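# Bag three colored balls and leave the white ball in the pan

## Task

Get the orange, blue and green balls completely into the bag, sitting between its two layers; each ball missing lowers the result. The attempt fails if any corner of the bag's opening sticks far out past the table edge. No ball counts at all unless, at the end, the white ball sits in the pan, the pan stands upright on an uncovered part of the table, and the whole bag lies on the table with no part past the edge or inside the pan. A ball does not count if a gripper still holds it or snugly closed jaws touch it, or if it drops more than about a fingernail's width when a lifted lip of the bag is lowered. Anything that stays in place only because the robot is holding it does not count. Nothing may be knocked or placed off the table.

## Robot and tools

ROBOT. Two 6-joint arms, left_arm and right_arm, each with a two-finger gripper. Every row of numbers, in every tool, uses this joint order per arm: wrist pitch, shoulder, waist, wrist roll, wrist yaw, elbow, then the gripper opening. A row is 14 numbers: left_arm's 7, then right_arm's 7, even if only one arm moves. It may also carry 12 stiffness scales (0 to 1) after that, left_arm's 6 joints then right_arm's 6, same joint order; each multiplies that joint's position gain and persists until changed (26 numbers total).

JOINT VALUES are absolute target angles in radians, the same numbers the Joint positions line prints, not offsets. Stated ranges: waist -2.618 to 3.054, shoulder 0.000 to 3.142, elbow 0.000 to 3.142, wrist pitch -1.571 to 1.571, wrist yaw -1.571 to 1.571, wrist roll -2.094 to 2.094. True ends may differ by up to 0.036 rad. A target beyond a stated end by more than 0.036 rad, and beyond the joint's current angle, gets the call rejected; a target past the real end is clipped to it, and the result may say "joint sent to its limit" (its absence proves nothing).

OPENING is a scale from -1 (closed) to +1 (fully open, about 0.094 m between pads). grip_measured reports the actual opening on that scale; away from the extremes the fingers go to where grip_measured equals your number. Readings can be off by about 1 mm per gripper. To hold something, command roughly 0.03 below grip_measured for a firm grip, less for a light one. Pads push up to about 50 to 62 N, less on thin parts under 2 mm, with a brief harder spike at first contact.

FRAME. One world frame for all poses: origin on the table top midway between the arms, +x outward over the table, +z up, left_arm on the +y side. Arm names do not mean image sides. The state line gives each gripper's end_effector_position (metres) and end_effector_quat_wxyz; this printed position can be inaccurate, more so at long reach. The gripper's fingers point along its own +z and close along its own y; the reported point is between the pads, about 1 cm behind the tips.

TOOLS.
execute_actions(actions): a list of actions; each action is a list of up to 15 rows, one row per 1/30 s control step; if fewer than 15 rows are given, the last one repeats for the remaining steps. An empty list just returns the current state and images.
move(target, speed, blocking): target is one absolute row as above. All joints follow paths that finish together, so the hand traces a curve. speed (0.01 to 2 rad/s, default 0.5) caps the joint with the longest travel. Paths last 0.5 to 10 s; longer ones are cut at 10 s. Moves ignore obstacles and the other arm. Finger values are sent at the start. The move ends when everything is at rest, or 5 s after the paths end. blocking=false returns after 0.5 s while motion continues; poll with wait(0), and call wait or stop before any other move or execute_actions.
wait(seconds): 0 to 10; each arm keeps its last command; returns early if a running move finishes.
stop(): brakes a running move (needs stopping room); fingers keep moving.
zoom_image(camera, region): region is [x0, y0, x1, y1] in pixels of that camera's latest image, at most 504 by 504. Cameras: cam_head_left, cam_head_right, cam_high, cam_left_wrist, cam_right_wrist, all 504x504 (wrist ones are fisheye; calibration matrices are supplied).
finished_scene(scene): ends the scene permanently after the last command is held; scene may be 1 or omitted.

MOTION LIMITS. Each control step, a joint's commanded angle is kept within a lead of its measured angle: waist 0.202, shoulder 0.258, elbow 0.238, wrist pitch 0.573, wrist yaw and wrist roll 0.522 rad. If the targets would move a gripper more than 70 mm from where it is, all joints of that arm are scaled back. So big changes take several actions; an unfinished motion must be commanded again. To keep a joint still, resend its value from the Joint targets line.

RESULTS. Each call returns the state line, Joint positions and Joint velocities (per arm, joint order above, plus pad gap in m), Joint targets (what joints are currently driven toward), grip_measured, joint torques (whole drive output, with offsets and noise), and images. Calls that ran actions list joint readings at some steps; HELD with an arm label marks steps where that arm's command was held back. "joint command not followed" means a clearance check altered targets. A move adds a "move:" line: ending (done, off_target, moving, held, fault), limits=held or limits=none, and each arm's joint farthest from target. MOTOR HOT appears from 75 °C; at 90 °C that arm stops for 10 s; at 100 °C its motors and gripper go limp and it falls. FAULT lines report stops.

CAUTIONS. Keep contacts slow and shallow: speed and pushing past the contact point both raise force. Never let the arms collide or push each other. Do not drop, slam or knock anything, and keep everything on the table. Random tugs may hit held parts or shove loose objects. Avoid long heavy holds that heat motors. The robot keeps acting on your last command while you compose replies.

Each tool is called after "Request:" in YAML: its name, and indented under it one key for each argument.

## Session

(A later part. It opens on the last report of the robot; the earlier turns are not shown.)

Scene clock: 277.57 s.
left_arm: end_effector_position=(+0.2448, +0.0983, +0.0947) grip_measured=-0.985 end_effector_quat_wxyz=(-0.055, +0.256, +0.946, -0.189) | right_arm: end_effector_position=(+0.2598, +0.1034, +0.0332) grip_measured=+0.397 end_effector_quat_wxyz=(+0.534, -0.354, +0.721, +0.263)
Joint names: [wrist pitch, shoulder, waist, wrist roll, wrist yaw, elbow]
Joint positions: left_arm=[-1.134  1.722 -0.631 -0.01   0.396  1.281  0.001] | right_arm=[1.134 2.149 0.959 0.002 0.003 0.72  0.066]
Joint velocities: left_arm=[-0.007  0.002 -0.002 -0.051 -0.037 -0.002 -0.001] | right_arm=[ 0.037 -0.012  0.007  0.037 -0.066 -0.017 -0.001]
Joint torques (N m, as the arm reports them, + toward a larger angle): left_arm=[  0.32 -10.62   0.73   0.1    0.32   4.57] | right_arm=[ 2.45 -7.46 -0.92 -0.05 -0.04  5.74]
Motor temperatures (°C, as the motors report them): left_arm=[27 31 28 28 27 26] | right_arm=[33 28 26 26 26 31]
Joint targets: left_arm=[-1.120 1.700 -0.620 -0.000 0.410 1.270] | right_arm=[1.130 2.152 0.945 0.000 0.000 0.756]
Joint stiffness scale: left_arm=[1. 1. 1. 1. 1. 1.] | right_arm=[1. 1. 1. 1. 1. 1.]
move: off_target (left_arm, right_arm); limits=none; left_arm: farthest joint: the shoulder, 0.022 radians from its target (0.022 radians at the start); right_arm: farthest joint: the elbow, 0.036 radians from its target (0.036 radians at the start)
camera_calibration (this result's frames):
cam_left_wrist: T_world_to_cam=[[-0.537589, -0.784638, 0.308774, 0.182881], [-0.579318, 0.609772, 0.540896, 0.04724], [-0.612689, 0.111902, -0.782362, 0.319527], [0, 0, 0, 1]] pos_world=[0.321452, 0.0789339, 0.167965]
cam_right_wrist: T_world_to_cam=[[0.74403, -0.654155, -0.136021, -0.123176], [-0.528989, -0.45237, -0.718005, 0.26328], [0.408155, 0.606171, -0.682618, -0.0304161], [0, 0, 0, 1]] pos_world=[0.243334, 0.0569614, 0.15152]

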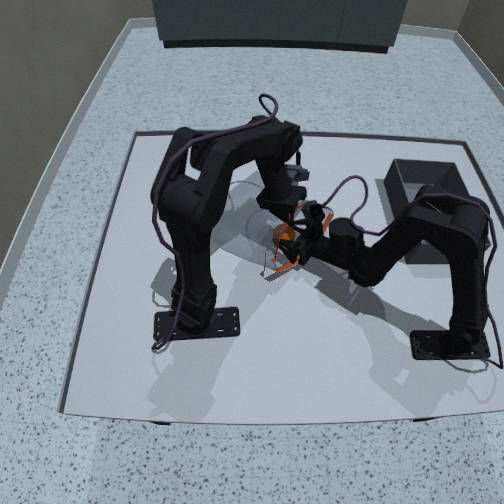

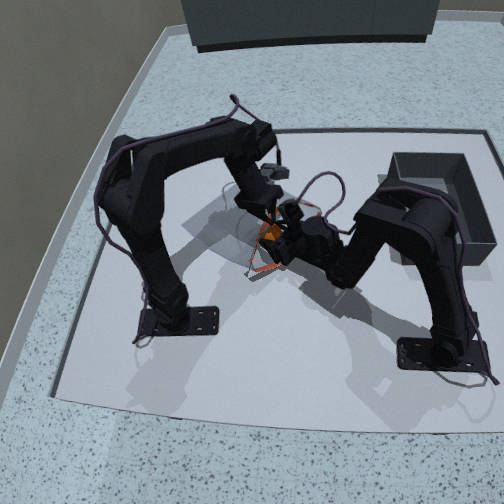

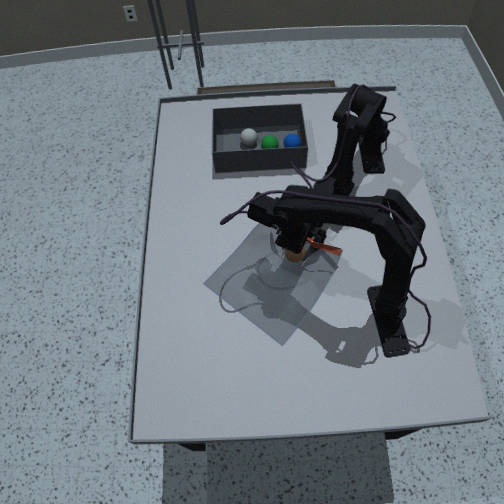

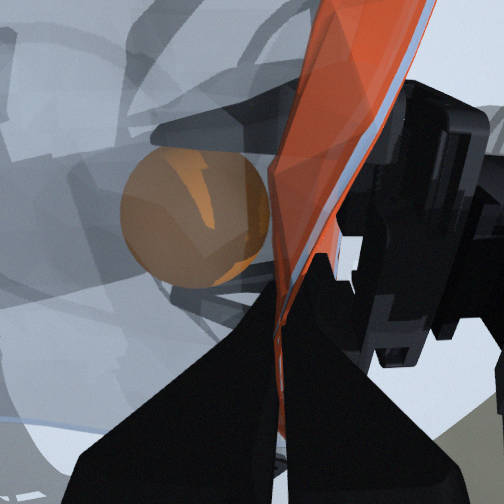

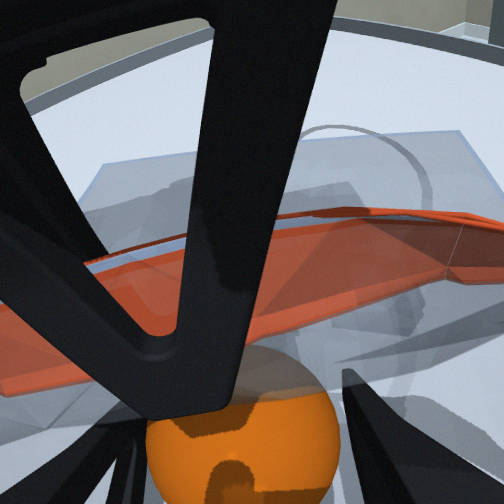

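Request:
move:
  target: [-1.12,1.70,-0.62,0,0.41,1.27,-1, 0.555,1.295,0.96,0,0,0.34,0.4]
  speed: 0.4

Scene clock: 283.20 s.
left_arm: end_effector_position=(+0.2448, +0.0984, +0.0947) grip_measured=-0.985 end_effector_quat_wxyz=(-0.055, +0.256, +0.947, -0.189) | right_arm: end_effector_position=(+0.1846, +0.0052, +0.1120) grip_measured=+0.397 end_effector_quat_wxyz=(+0.497, -0.367, +0.747, +0.245)
Joint names: [wrist pitch, shoulder, waist, wrist roll, wrist yaw, elbow]
Joint positions: left_arm=[-1.134  1.722 -0.631 -0.01   0.396  1.281  0.001] | right_arm=[0.559 1.315 0.959 0.002 0.003 0.358 0.066]
Joint velocities: left_arm=[ 0.022  0.002  0.007 -0.022 -0.037 -0.012 -0.   ] | right_arm=[-0.022  0.012 -0.007 -0.051  0.051  0.002  0.001]
Joint torques (N m, as the arm reports them, + toward a larger angle): left_arm=[  0.32 -10.62   0.71   0.09   0.31   4.53] | right_arm=[ 2.43 -4.54  0.11 -0.05 -0.04  4.02]
Motor temperatures (°C, as the motors report them): left_arm=[27 31 28 28 27 26] | right_arm=[33 28 26 26 26 31]
Joint targets: left_arm=[-1.120 1.700 -0.620 -0.000 0.410 1.270] | right_arm=[0.555 1.295 0.960 -0.000 -0.000 0.340]
Joint stiffness scale: left_arm=[1. 1. 1. 1. 1. 1.] | right_arm=[1. 1. 1. 1. 1. 1.]
move: off_target (left_arm); limits=none; left_arm: farthest joint: the shoulder, 0.022 radians from its target (0.022 radians at the start); right_arm: farthest joint: the shoulder, 0.020 radians from its target (0.854 radians at the start)
camera_calibration (this result's frames):
cam_left_wrist: T_world_to_cam=[[-0.537713, -0.784838, 0.30805, 0.183134], [-0.579528, 0.609419, 0.541069, 0.0473093], [-0.612383, 0.112416, -0.782528, 0.319403], [0, 0, 0, 1]] pos_world=[0.321488, 0.0789935, 0.16793]
cam_right_wrist: T_world_to_cam=[[0.735808, -0.6649, -0.128433, -0.120054], [-0.571359, -0.507744, -0.644783, 0.235675], [0.363506, 0.547818, -0.753498, 0.130089], [0, 0, 0, 1]] pos_world=[0.175703, -0.0314265, 0.234563]

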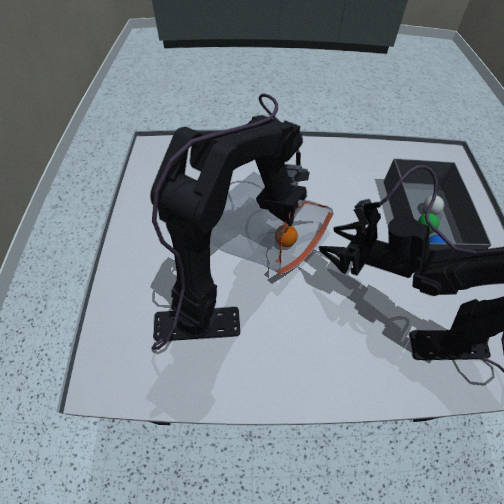

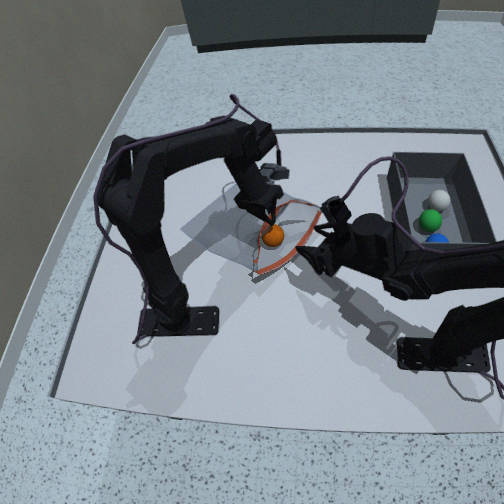

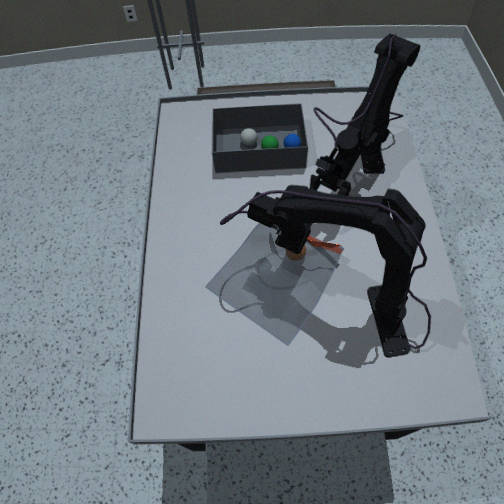

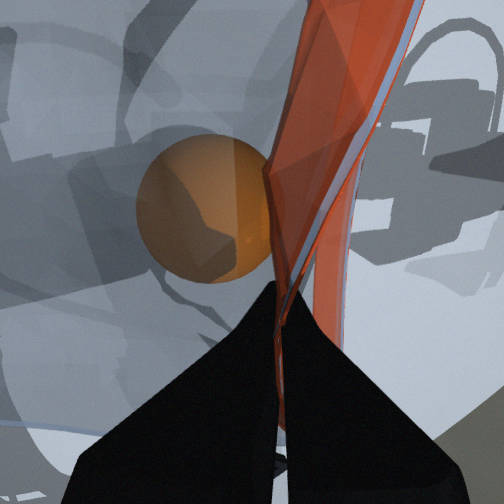

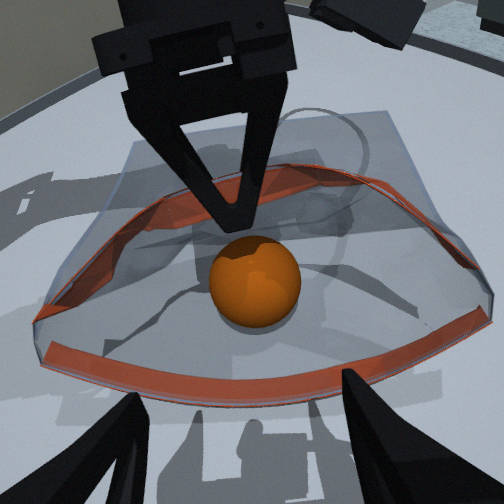

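Request:
move:
  target: [-1.12,1.70,-0.62,0,0.41,1.27,-1, -1.3,1.6,0.45,0,0,1.6,0.7]
  speed: 1.0

Request:
move:
  target: [-1.12,1.70,-0.62,0,0.41,1.27,-1, -1.49,1.875,-0.058,0,0,1.83,0.7]
  speed: 0.6

Scene clock: 296.00 s.
left_arm: end_effector_position=(+0.2448, +0.0984, +0.0947) grip_measured=-0.985 end_effector_quat_wxyz=(-0.055, +0.256, +0.947, -0.189) | right_arm: end_effector_position=(+0.2631, -0.1550, +0.1920) grip_measured=+0.697 end_effector_quat_wxyz=(+0.117, -0.205, +0.971, +0.024)
Joint names: [wrist pitch, shoulder, waist, wrist roll, wrist yaw, elbow]
Joint positions: left_arm=[-1.134  1.722 -0.631 -0.01   0.396  1.281  0.001] | right_arm=[-1.293  1.599  0.459  0.002  0.003  1.561  0.08 ]
Joint velocities: left_arm=[-0.051 -0.012  0.002 -0.022  0.066 -0.002 -0.002] | right_arm=[ 0.022 -0.002  0.012 -0.095  0.037  0.007  0.001]
Joint torques (N m, as the arm reports them, + toward a larger angle): left_arm=[  0.32 -10.62   0.69   0.1    0.33   4.53] | right_arm=[ 1.17 -5.29 -0.62 -0.05 -0.04  7.63]
Motor temperatures (°C, as the motors report them): left_arm=[26 31 28 28 27 26] | right_arm=[33 27 26 26 26 31]
Joint targets: left_arm=[-1.120 1.700 -0.620 0.000 0.410 1.270] | right_arm=[-1.300 1.600 0.450 0.000 -0.000 1.600]
Joint stiffness scale: left_arm=[1. 1. 1. 1. 1. 1.] | right_arm=[1. 1. 1. 1. 1. 1.]
move: off_target (left_arm, right_arm); limits=none; left_arm: farthest joint: the shoulder, 0.022 radians from its target (0.022 radians at the start); right_arm: farthest joint: the elbow, 0.039 radians from its target (1.242 radians at the start)
camera_calibration (this result's frames):
cam_left_wrist: T_world_to_cam=[[-0.537651, -0.784738, 0.308412, 0.183008], [-0.579423, 0.609596, 0.540982, 0.0472746], [-0.612536, 0.112159, -0.782445, 0.319465], [0, 0, 0, 1]] pos_world=[0.32147, 0.0789637, 0.167948]
cam_right_wrist: T_world_to_cam=[[0.263282, -0.964647, -0.0118125, -0.218539], [-0.940582, -0.259397, 0.219132, 0.220485], [-0.214449, -0.046583, -0.975624, 0.352105], [0, 0, 0, 1]] pos_world=[0.34043, -0.137218, 0.292625]

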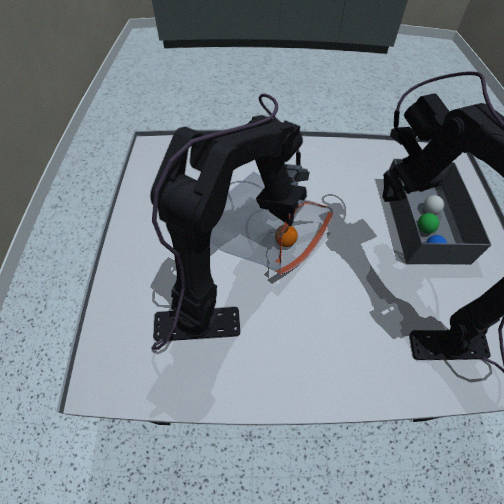

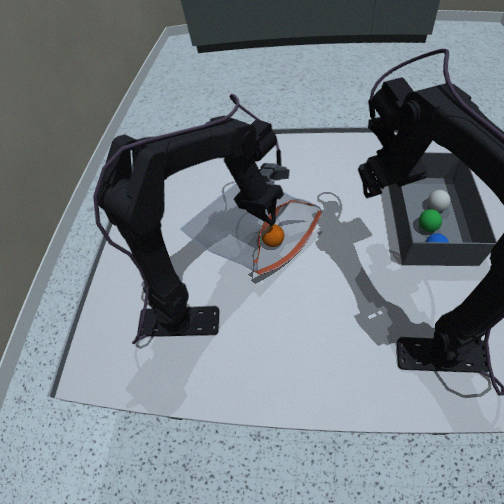

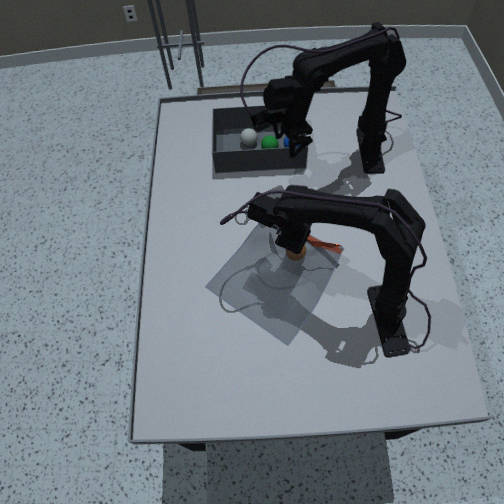

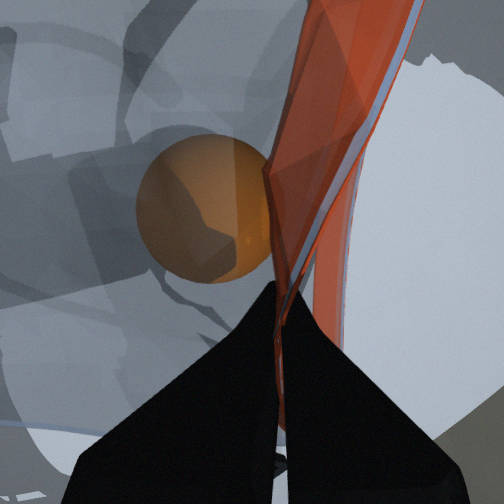

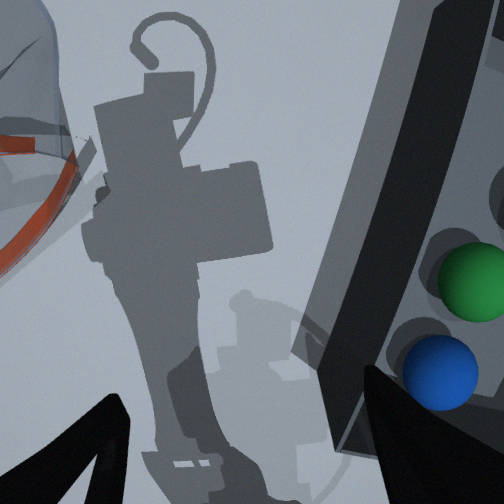

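Scene clock: 297.57 s.
left_arm: end_effector_position=(+0.2448, +0.0984, +0.0947) grip_measured=-0.985 end_effector_quat_wxyz=(-0.055, +0.256, +0.947, -0.189) | right_arm: end_effector_position=(+0.3054, -0.3250, +0.1582) grip_measured=+0.697 end_effector_quat_wxyz=(-0.003, +0.051, +0.999, -0.000)
Joint names: [wrist pitch, shoulder, waist, wrist roll, wrist yaw, elbow]
Joint positions: left_arm=[-1.134  1.722 -0.631 -0.01   0.396  1.281  0.001] | right_arm=[-1.482  1.88  -0.059  0.002  0.001  1.786  0.08 ]
Joint velocities: left_arm=[ 0.007 -0.002 -0.017 -0.051 -0.022  0.007 -0.001] | right_arm=[ 0.022  0.012  0.012 -0.037  0.037  0.007 -0.   ]
Joint torques (N m, as the arm reports them, + toward a larger angle): left_arm=[  0.32 -10.6    0.72   0.11   0.33   4.54] | right_arm=[ 0.65 -7.65  0.14 -0.05 -0.02  7.7 ]
Motor temperatures (°C, as the motors report them): left_arm=[26 31 28 28 27 26] | right_arm=[32 27 26 26 26 31]
Joint targets: left_arm=[-1.120 1.700 -0.620 -0.000 0.410 1.270] | right_arm=[-1.490 1.875 -0.058 -0.000 0.000 1.830]
Joint stiffness scale: left_arm=[1. 1. 1. 1. 1. 1.] | right_arm=[1. 1. 1. 1. 1. 1.]
move: off_target (left_arm, right_arm); limits=none; left_arm: farthest joint: the shoulder, 0.022 radians from its target (0.022 radians at the start); right_arm: farthest joint: the elbow, 0.044 radians from its target (0.269 radians at the start)
camera_calibration (this result's frames):
cam_left_wrist: T_world_to_cam=[[-0.537713, -0.784838, 0.30805, 0.183134], [-0.579528, 0.609419, 0.541069, 0.0473093], [-0.612383, 0.112416, -0.782528, 0.319403], [0, 0, 0, 1]] pos_world=[0.321488, 0.0789935, 0.16793]
cam_right_wrist: T_world_to_cam=[[-0.248031, -0.968468, 0.0234487, -0.244728], [-0.863666, 0.232026, 0.447487, 0.323654], [-0.438818, 0.090739, -0.893983, 0.420579], [0, 0, 0, 1]] pos_world=[0.403387, -0.35027, 0.236898]

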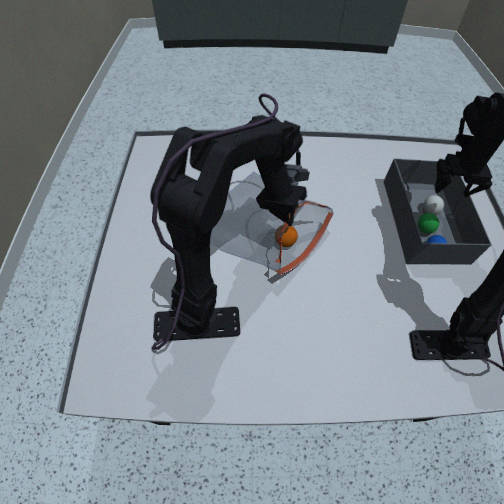

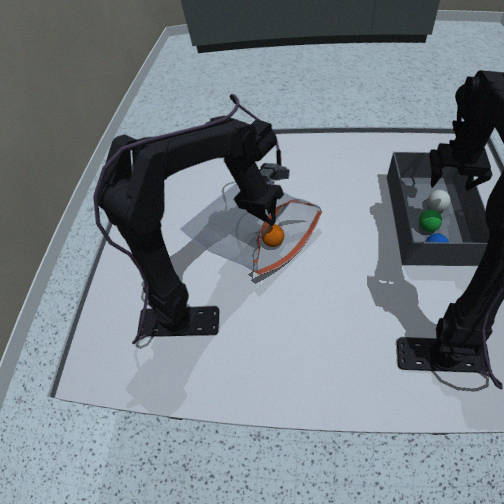

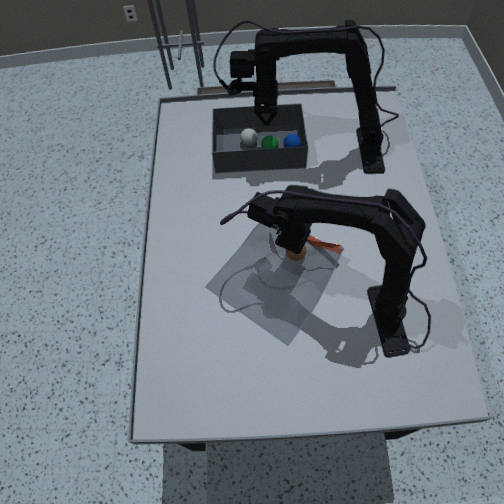

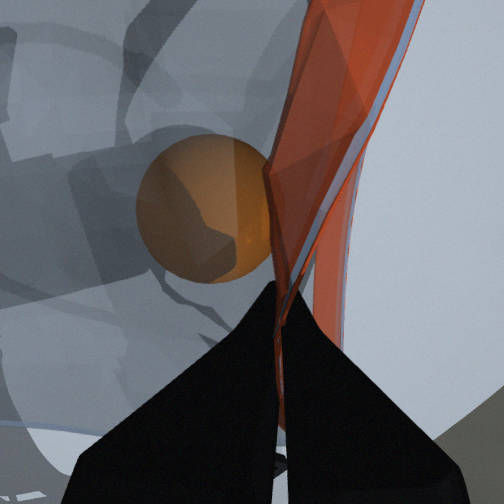

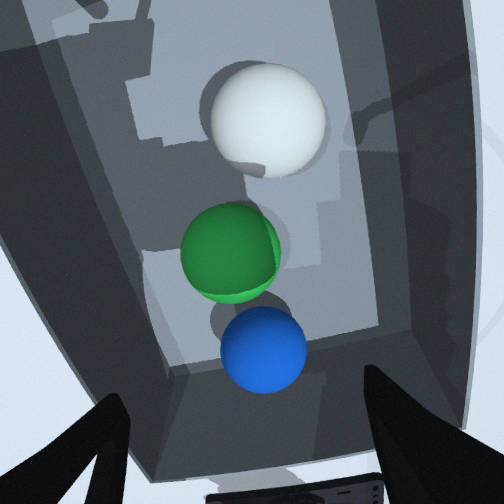

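Request:
move:
  target: [-1.12,1.70,-0.62,0,0.41,1.27,-1, -0.98,1.912,-0.027,0,0,1.326,0.7]
  speed: 0.3

Scene clock: 305.20 s.
left_arm: end_effector_position=(+0.2448, +0.0984, +0.0947) grip_measured=-0.985 end_effector_quat_wxyz=(-0.055, +0.256, +0.947, -0.189) | right_arm: end_effector_position=(+0.3053, -0.3179, +0.0358) grip_measured=+0.697 end_effector_quat_wxyz=(+0.001, +0.041, +0.999, -0.000)
Joint names: [wrist pitch, shoulder, waist, wrist roll, wrist yaw, elbow]
Joint positions: left_arm=[-1.134  1.722 -0.631 -0.01   0.396  1.281  0.001] | right_arm=[-0.994  1.915 -0.039  0.002  0.001  1.341  0.08 ]
Joint velocities: left_arm=[ 0.007  0.012  0.007  0.037 -0.037  0.002 -0.001] | right_arm=[ 0.037 -0.012  0.017 -0.037 -0.081  0.012  0.   ]
Joint torques (N m, as the arm reports them, + toward a larger angle): left_arm=[  0.32 -10.62   0.75   0.11   0.32   4.54] | right_arm=[ 0.9  -7.73  0.87 -0.05 -0.02  3.86]
Motor temperatures (°C, as the motors report them): left_arm=[26 31 28 28 27 26] | right_arm=[31 28 26 26 26 31]
Joint targets: left_arm=[-1.120 1.700 -0.620 0.000 0.410 1.270] | right_arm=[-0.980 1.912 -0.027 -0.000 0.000 1.326]
Joint stiffness scale: left_arm=[1. 1. 1. 1. 1. 1.] | right_arm=[1. 1. 1. 1. 1. 1.]
move: off_target (left_arm); limits=none; left_arm: farthest joint: the shoulder, 0.022 radians from its target (0.022 radians at the start); right_arm: farthest joint: the elbow, 0.015 radians from its target (0.460 radians at the start)
camera_calibration (this result's frames):
cam_left_wrist: T_world_to_cam=[[-0.537651, -0.784738, 0.308412, 0.183008], [-0.579423, 0.609596, 0.540982, 0.0472746], [-0.612536, 0.112159, -0.782445, 0.319465], [0, 0, 0, 1]] pos_world=[0.32147, 0.0789637, 0.167948]
cam_right_wrist: T_world_to_cam=[[-0.228567, -0.973271, 0.0223636, -0.242466], [-0.87139, 0.214776, 0.441078, 0.373791], [-0.434092, 0.0813285, -0.89719, 0.30611], [0, 0, 0, 1]] pos_world=[0.403178, -0.341161, 0.115191]

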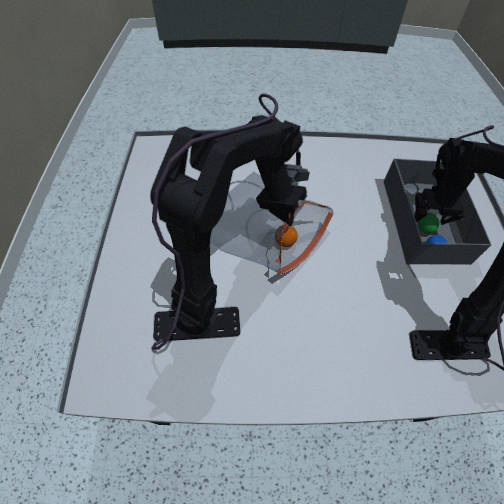

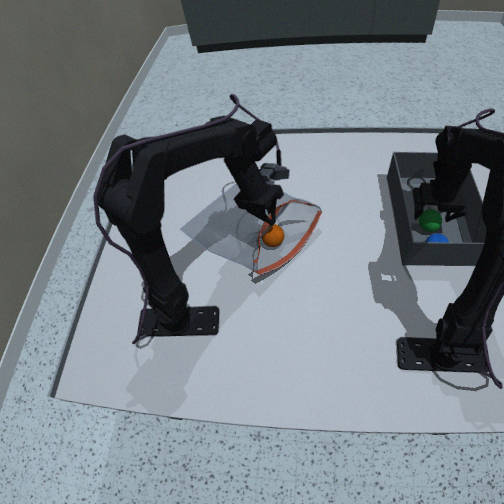

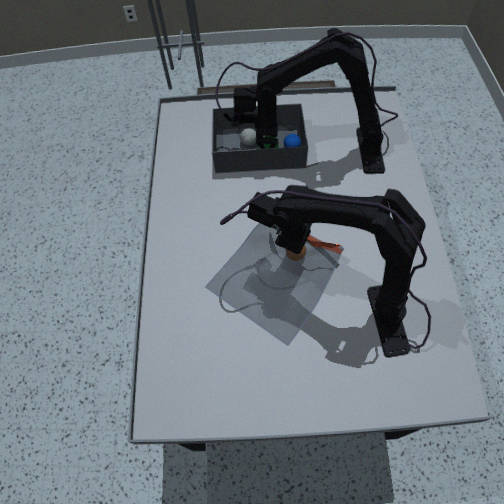

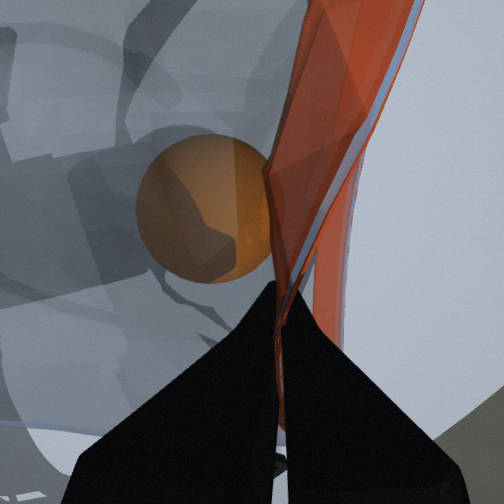

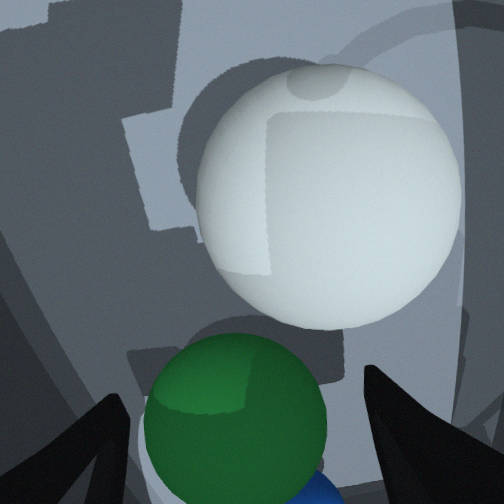

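Request:
move:
  target: [-1.12,1.70,-0.62,0,0.41,1.27,-1, -0.97,1.912,-0.022,0,0,1.306,0.7]
  speed: 0.1

Request:
move:
  target: [-1.12,1.70,-0.62,0,0.41,1.27,-1, -0.97,1.912,-0.022,0,0,1.306,0.10]
  speed: 0.1

Request:
move:
  target: [-1.12,1.70,-0.62,0,0.41,1.27,-1, -1.45,1.80,-0.022,0,0,1.83,0.10]
  speed: 0.4

Scene clock: 310.47 s.
left_arm: end_effector_position=(+0.2448, +0.0984, +0.0947) grip_measured=-0.985 end_effector_quat_wxyz=(-0.055, +0.256, +0.947, -0.189) | right_arm: end_effector_position=(+0.3017, -0.3176, +0.0314) grip_measured=+0.697 end_effector_quat_wxyz=(-0.003, +0.041, +0.999, -0.000)
Joint names: [wrist pitch, shoulder, waist, wrist roll, wrist yaw, elbow]
Joint positions: left_arm=[-1.134  1.722 -0.631 -0.01   0.396  1.281  0.001] | right_arm=[-0.984  1.915 -0.039  0.002  0.001  1.322  0.08 ]
Joint velocities: left_arm=[-0.051 -0.012 -0.002 -0.007 -0.066  0.017 -0.   ] | right_arm=[-0.037 -0.002 -0.007  0.007 -0.007  0.012 -0.001]
Joint torques (N m, as the arm reports them, + toward a larger angle): left_arm=[  0.32 -10.63   0.73   0.1    0.32   4.52] | right_arm=[ 0.91 -7.67  1.21 -0.05 -0.02  3.79]
Motor temperatures (°C, as the motors report them): left_arm=[26 31 28 28 27 26] | right_arm=[31 28 26 26 26 31]
Joint targets: left_arm=[-1.120 1.700 -0.620 -0.000 0.410 1.270] | right_arm=[-0.970 1.912 -0.022 -0.000 -0.000 1.306]
Joint stiffness scale: left_arm=[1. 1. 1. 1. 1. 1.] | right_arm=[1. 1. 1. 1. 1. 1.]
move: off_target (left_arm); limits=none; left_arm: farthest joint: the shoulder, 0.022 radians from its target (0.022 radians at the start); right_arm: farthest joint: the waist, 0.017 radians from its target (0.017 radians at the start)
camera_calibration (this result's frames):
cam_left_wrist: T_world_to_cam=[[-0.537713, -0.784838, 0.30805, 0.183134], [-0.579528, 0.609419, 0.541069, 0.0473093], [-0.612383, 0.112416, -0.782528, 0.319403], [0, 0, 0, 1]] pos_world=[0.321488, 0.0789935, 0.16793]
cam_right_wrist: T_world_to_cam=[[-0.228384, -0.973286, 0.0235628, -0.243001], [-0.86784, 0.21449, 0.44816, 0.371189], [-0.441242, 0.0819037, -0.893643, 0.302789], [0, 0, 0, 1]] pos_world=[0.400238, -0.340925, 0.109959]

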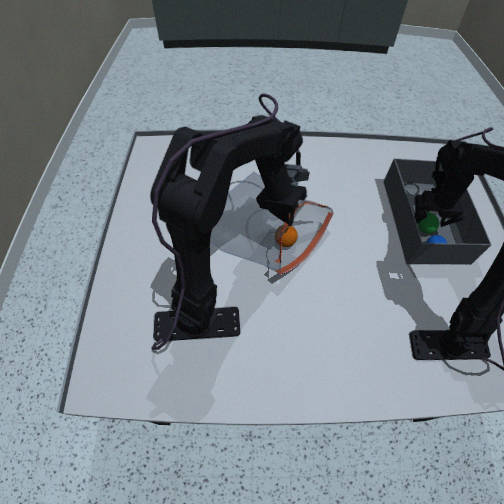

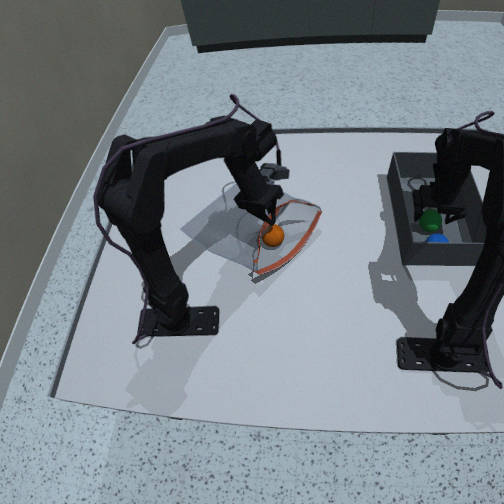

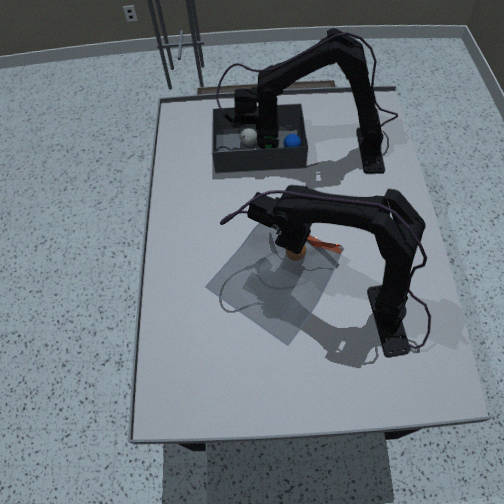

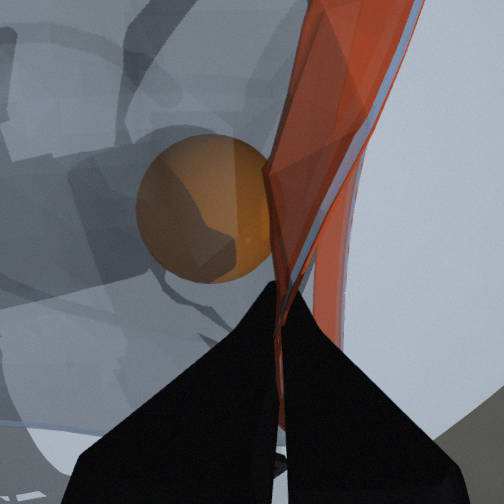

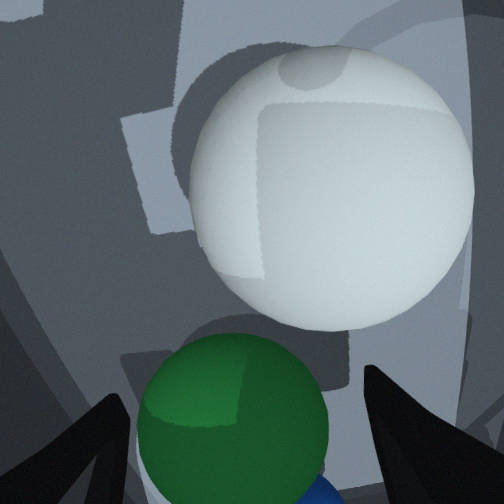

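Scene clock: 311.17 s.
left_arm: end_effector_position=(+0.2448, +0.0984, +0.0947) grip_measured=-0.985 end_effector_quat_wxyz=(-0.055, +0.256, +0.947, -0.189) | right_arm: end_effector_position=(+0.3017, -0.3177, +0.0314) grip_measured=+0.109 end_effector_quat_wxyz=(-0.003, +0.041, +0.999, -0.000)
Joint names: [wrist pitch, shoulder, waist, wrist roll, wrist yaw, elbow]
Joint positions: left_arm=[-1.134  1.722 -0.631 -0.01   0.396  1.281  0.001] | right_arm=[-0.984  1.915 -0.039  0.002  0.001  1.322  0.052]
Joint velocities: left_arm=[-0.022  0.002  0.002  0.081 -0.022  0.007  0.001] | right_arm=[-0.022 -0.007 -0.007  0.007 -0.066  0.007 -0.   ]
Joint torques (N m, as the arm reports them, + toward a larger angle): left_arm=[  0.32 -10.63   0.69   0.1    0.32   4.53] | right_arm=[ 0.9  -7.62  1.21 -0.05 -0.02  3.76]
Motor temperatures (°C, as the motors report them): left_arm=[26 31 28 28 27 26] | right_arm=[30 28 26 26 26 31]
Joint targets: left_arm=[-1.120 1.700 -0.620 0.000 0.410 1.270] | right_arm=[-0.970 1.912 -0.022 -0.000 0.000 1.306]
Joint stiffness scale: left_arm=[1. 1. 1. 1. 1. 1.] | right_arm=[1. 1. 1. 1. 1. 1.]
move: off_target (left_arm); limits=none; left_arm: farthest joint: the shoulder, 0.022 radians from its target (0.022 radians at the start); right_arm: farthest joint: the waist, 0.017 radians from its target (0.017 radians at the start)
camera_calibration (this result's frames):
cam_left_wrist: T_world_to_cam=[[-0.537651, -0.784738, 0.308412, 0.183008], [-0.579423, 0.609596, 0.540982, 0.0472746], [-0.612536, 0.112159, -0.782445, 0.319465], [0, 0, 0, 1]] pos_world=[0.32147, 0.0789637, 0.167948]
cam_right_wrist: T_world_to_cam=[[-0.22838, -0.973278, 0.0239399, -0.243078], [-0.867827, 0.214658, 0.448105, 0.37125], [-0.44127, 0.0815628, -0.89366, 0.302693], [0, 0, 0, 1]] pos_world=[0.400235, -0.340963, 0.109965]

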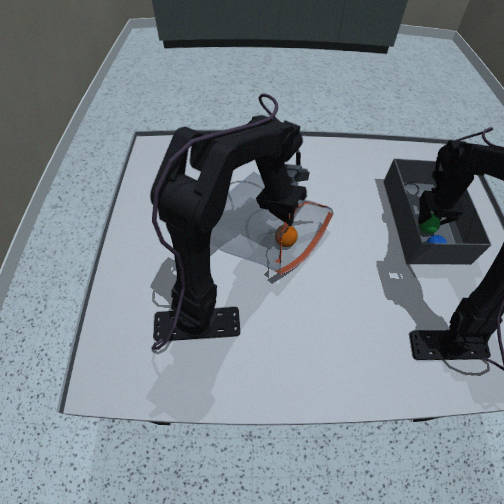

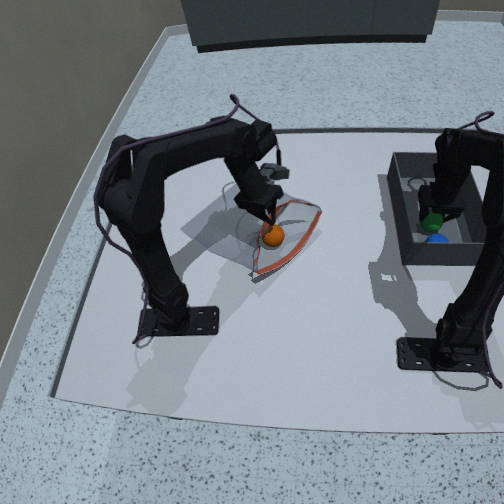

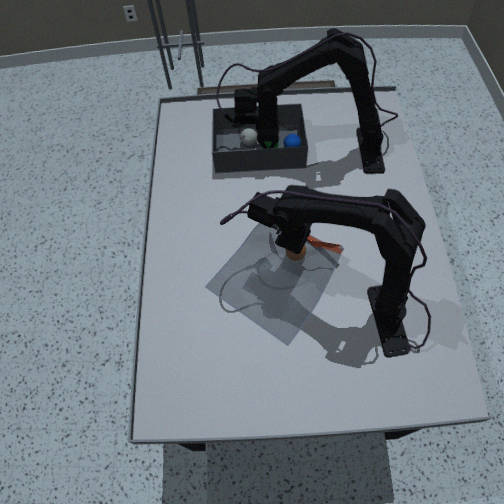

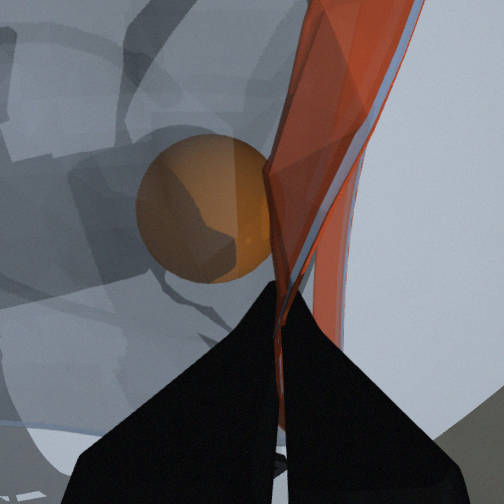

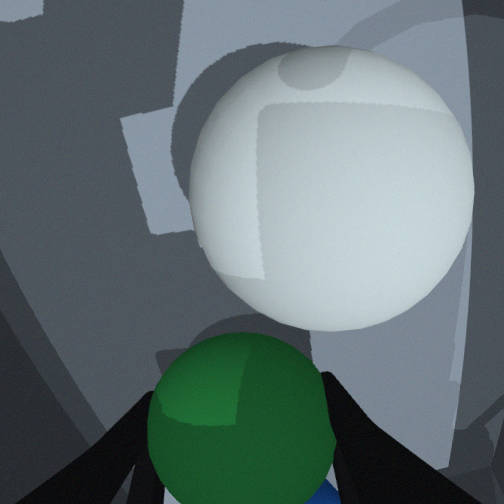

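Scene clock: 313.17 s.
left_arm: end_effector_position=(+0.2448, +0.0984, +0.0947) grip_measured=-0.985 end_effector_quat_wxyz=(-0.055, +0.256, +0.947, -0.189) | right_arm: end_effector_position=(+0.3141, -0.3187, +0.1822) grip_measured=+0.109 end_effector_quat_wxyz=(+0.053, +0.041, +0.998, -0.003)
Joint names: [wrist pitch, shoulder, waist, wrist roll, wrist yaw, elbow]
Joint positions: left_arm=[-1.134  1.722 -0.631 -0.01   0.396  1.281  0.001] | right_arm=[-1.443  1.817 -0.039  0.002  0.001  1.795  0.052]
Joint velocities: left_arm=[-0.022 -0.012 -0.007  0.037  0.066  0.007 -0.002] | right_arm=[ 0.007 -0.012 -0.007  0.051  0.022 -0.007  0.   ]
Joint torques (N m, as the arm reports them, + toward a larger angle): left_arm=[  0.32 -10.63   0.74   0.1    0.33   4.56] | right_arm=[ 0.89 -7.96  1.21 -0.05 -0.02  7.27]
Motor temperatures (°C, as the motors report them): left_arm=[26 31 28 28 27 26] | right_arm=[30 28 26 26 26 31]
Joint targets: left_arm=[-1.120 1.700 -0.620 -0.000 0.410 1.270] | right_arm=[-1.450 1.800 -0.022 -0.000 -0.000 1.830]
Joint stiffness scale: left_arm=[1. 1. 1. 1. 1. 1.] | right_arm=[1. 1. 1. 1. 1. 1.]
move: off_target (left_arm, right_arm); limits=none; left_arm: farthest joint: the shoulder, 0.022 radians from its target (0.022 radians at the start); right_arm: farthest joint: the elbow, 0.035 radians from its target (0.508 radians at the start)
camera_calibration (this result's frames):
cam_left_wrist: T_world_to_cam=[[-0.537713, -0.784838, 0.30805, 0.183134], [-0.579528, 0.609419, 0.541069, 0.0473093], [-0.612383, 0.112416, -0.782528, 0.319403], [0, 0, 0, 1]] pos_world=[0.321488, 0.0789935, 0.16793]
cam_right_wrist: T_world_to_cam=[[-0.230114, -0.973138, 0.00704653, -0.241151], [-0.912292, 0.218236, 0.34655, 0.348309], [-0.338779, 0.0733176, -0.938005, 0.416301], [0, 0, 0, 1]] pos_world=[0.403301, -0.341209, 0.271485]

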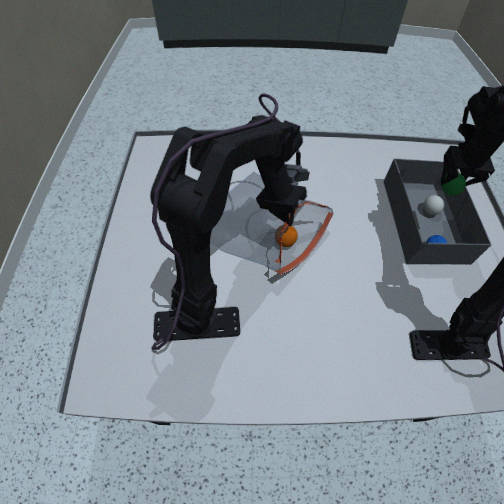

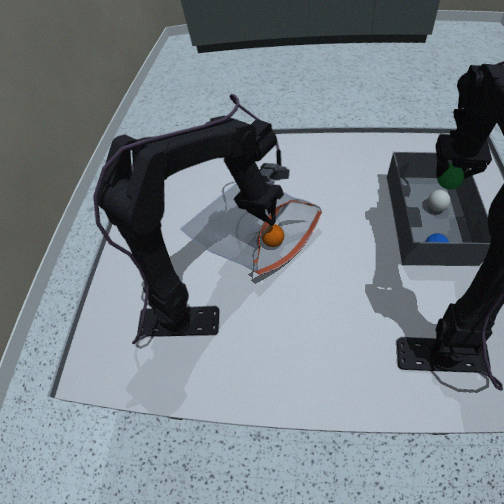

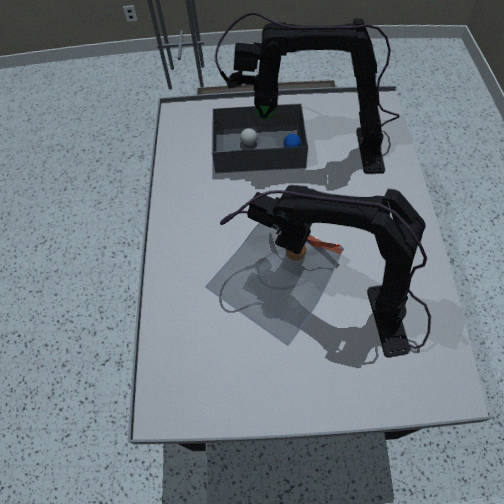

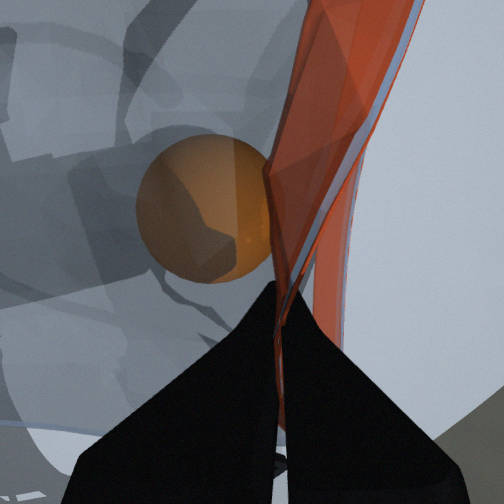

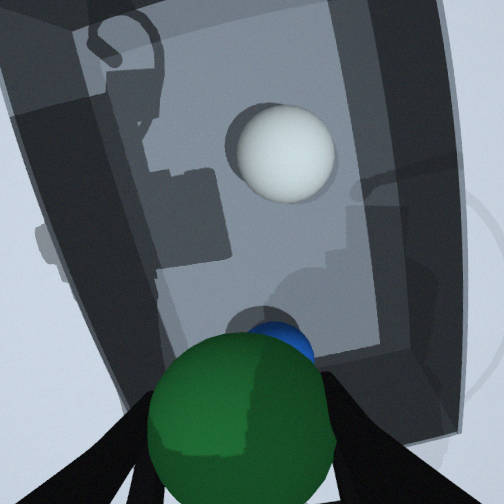

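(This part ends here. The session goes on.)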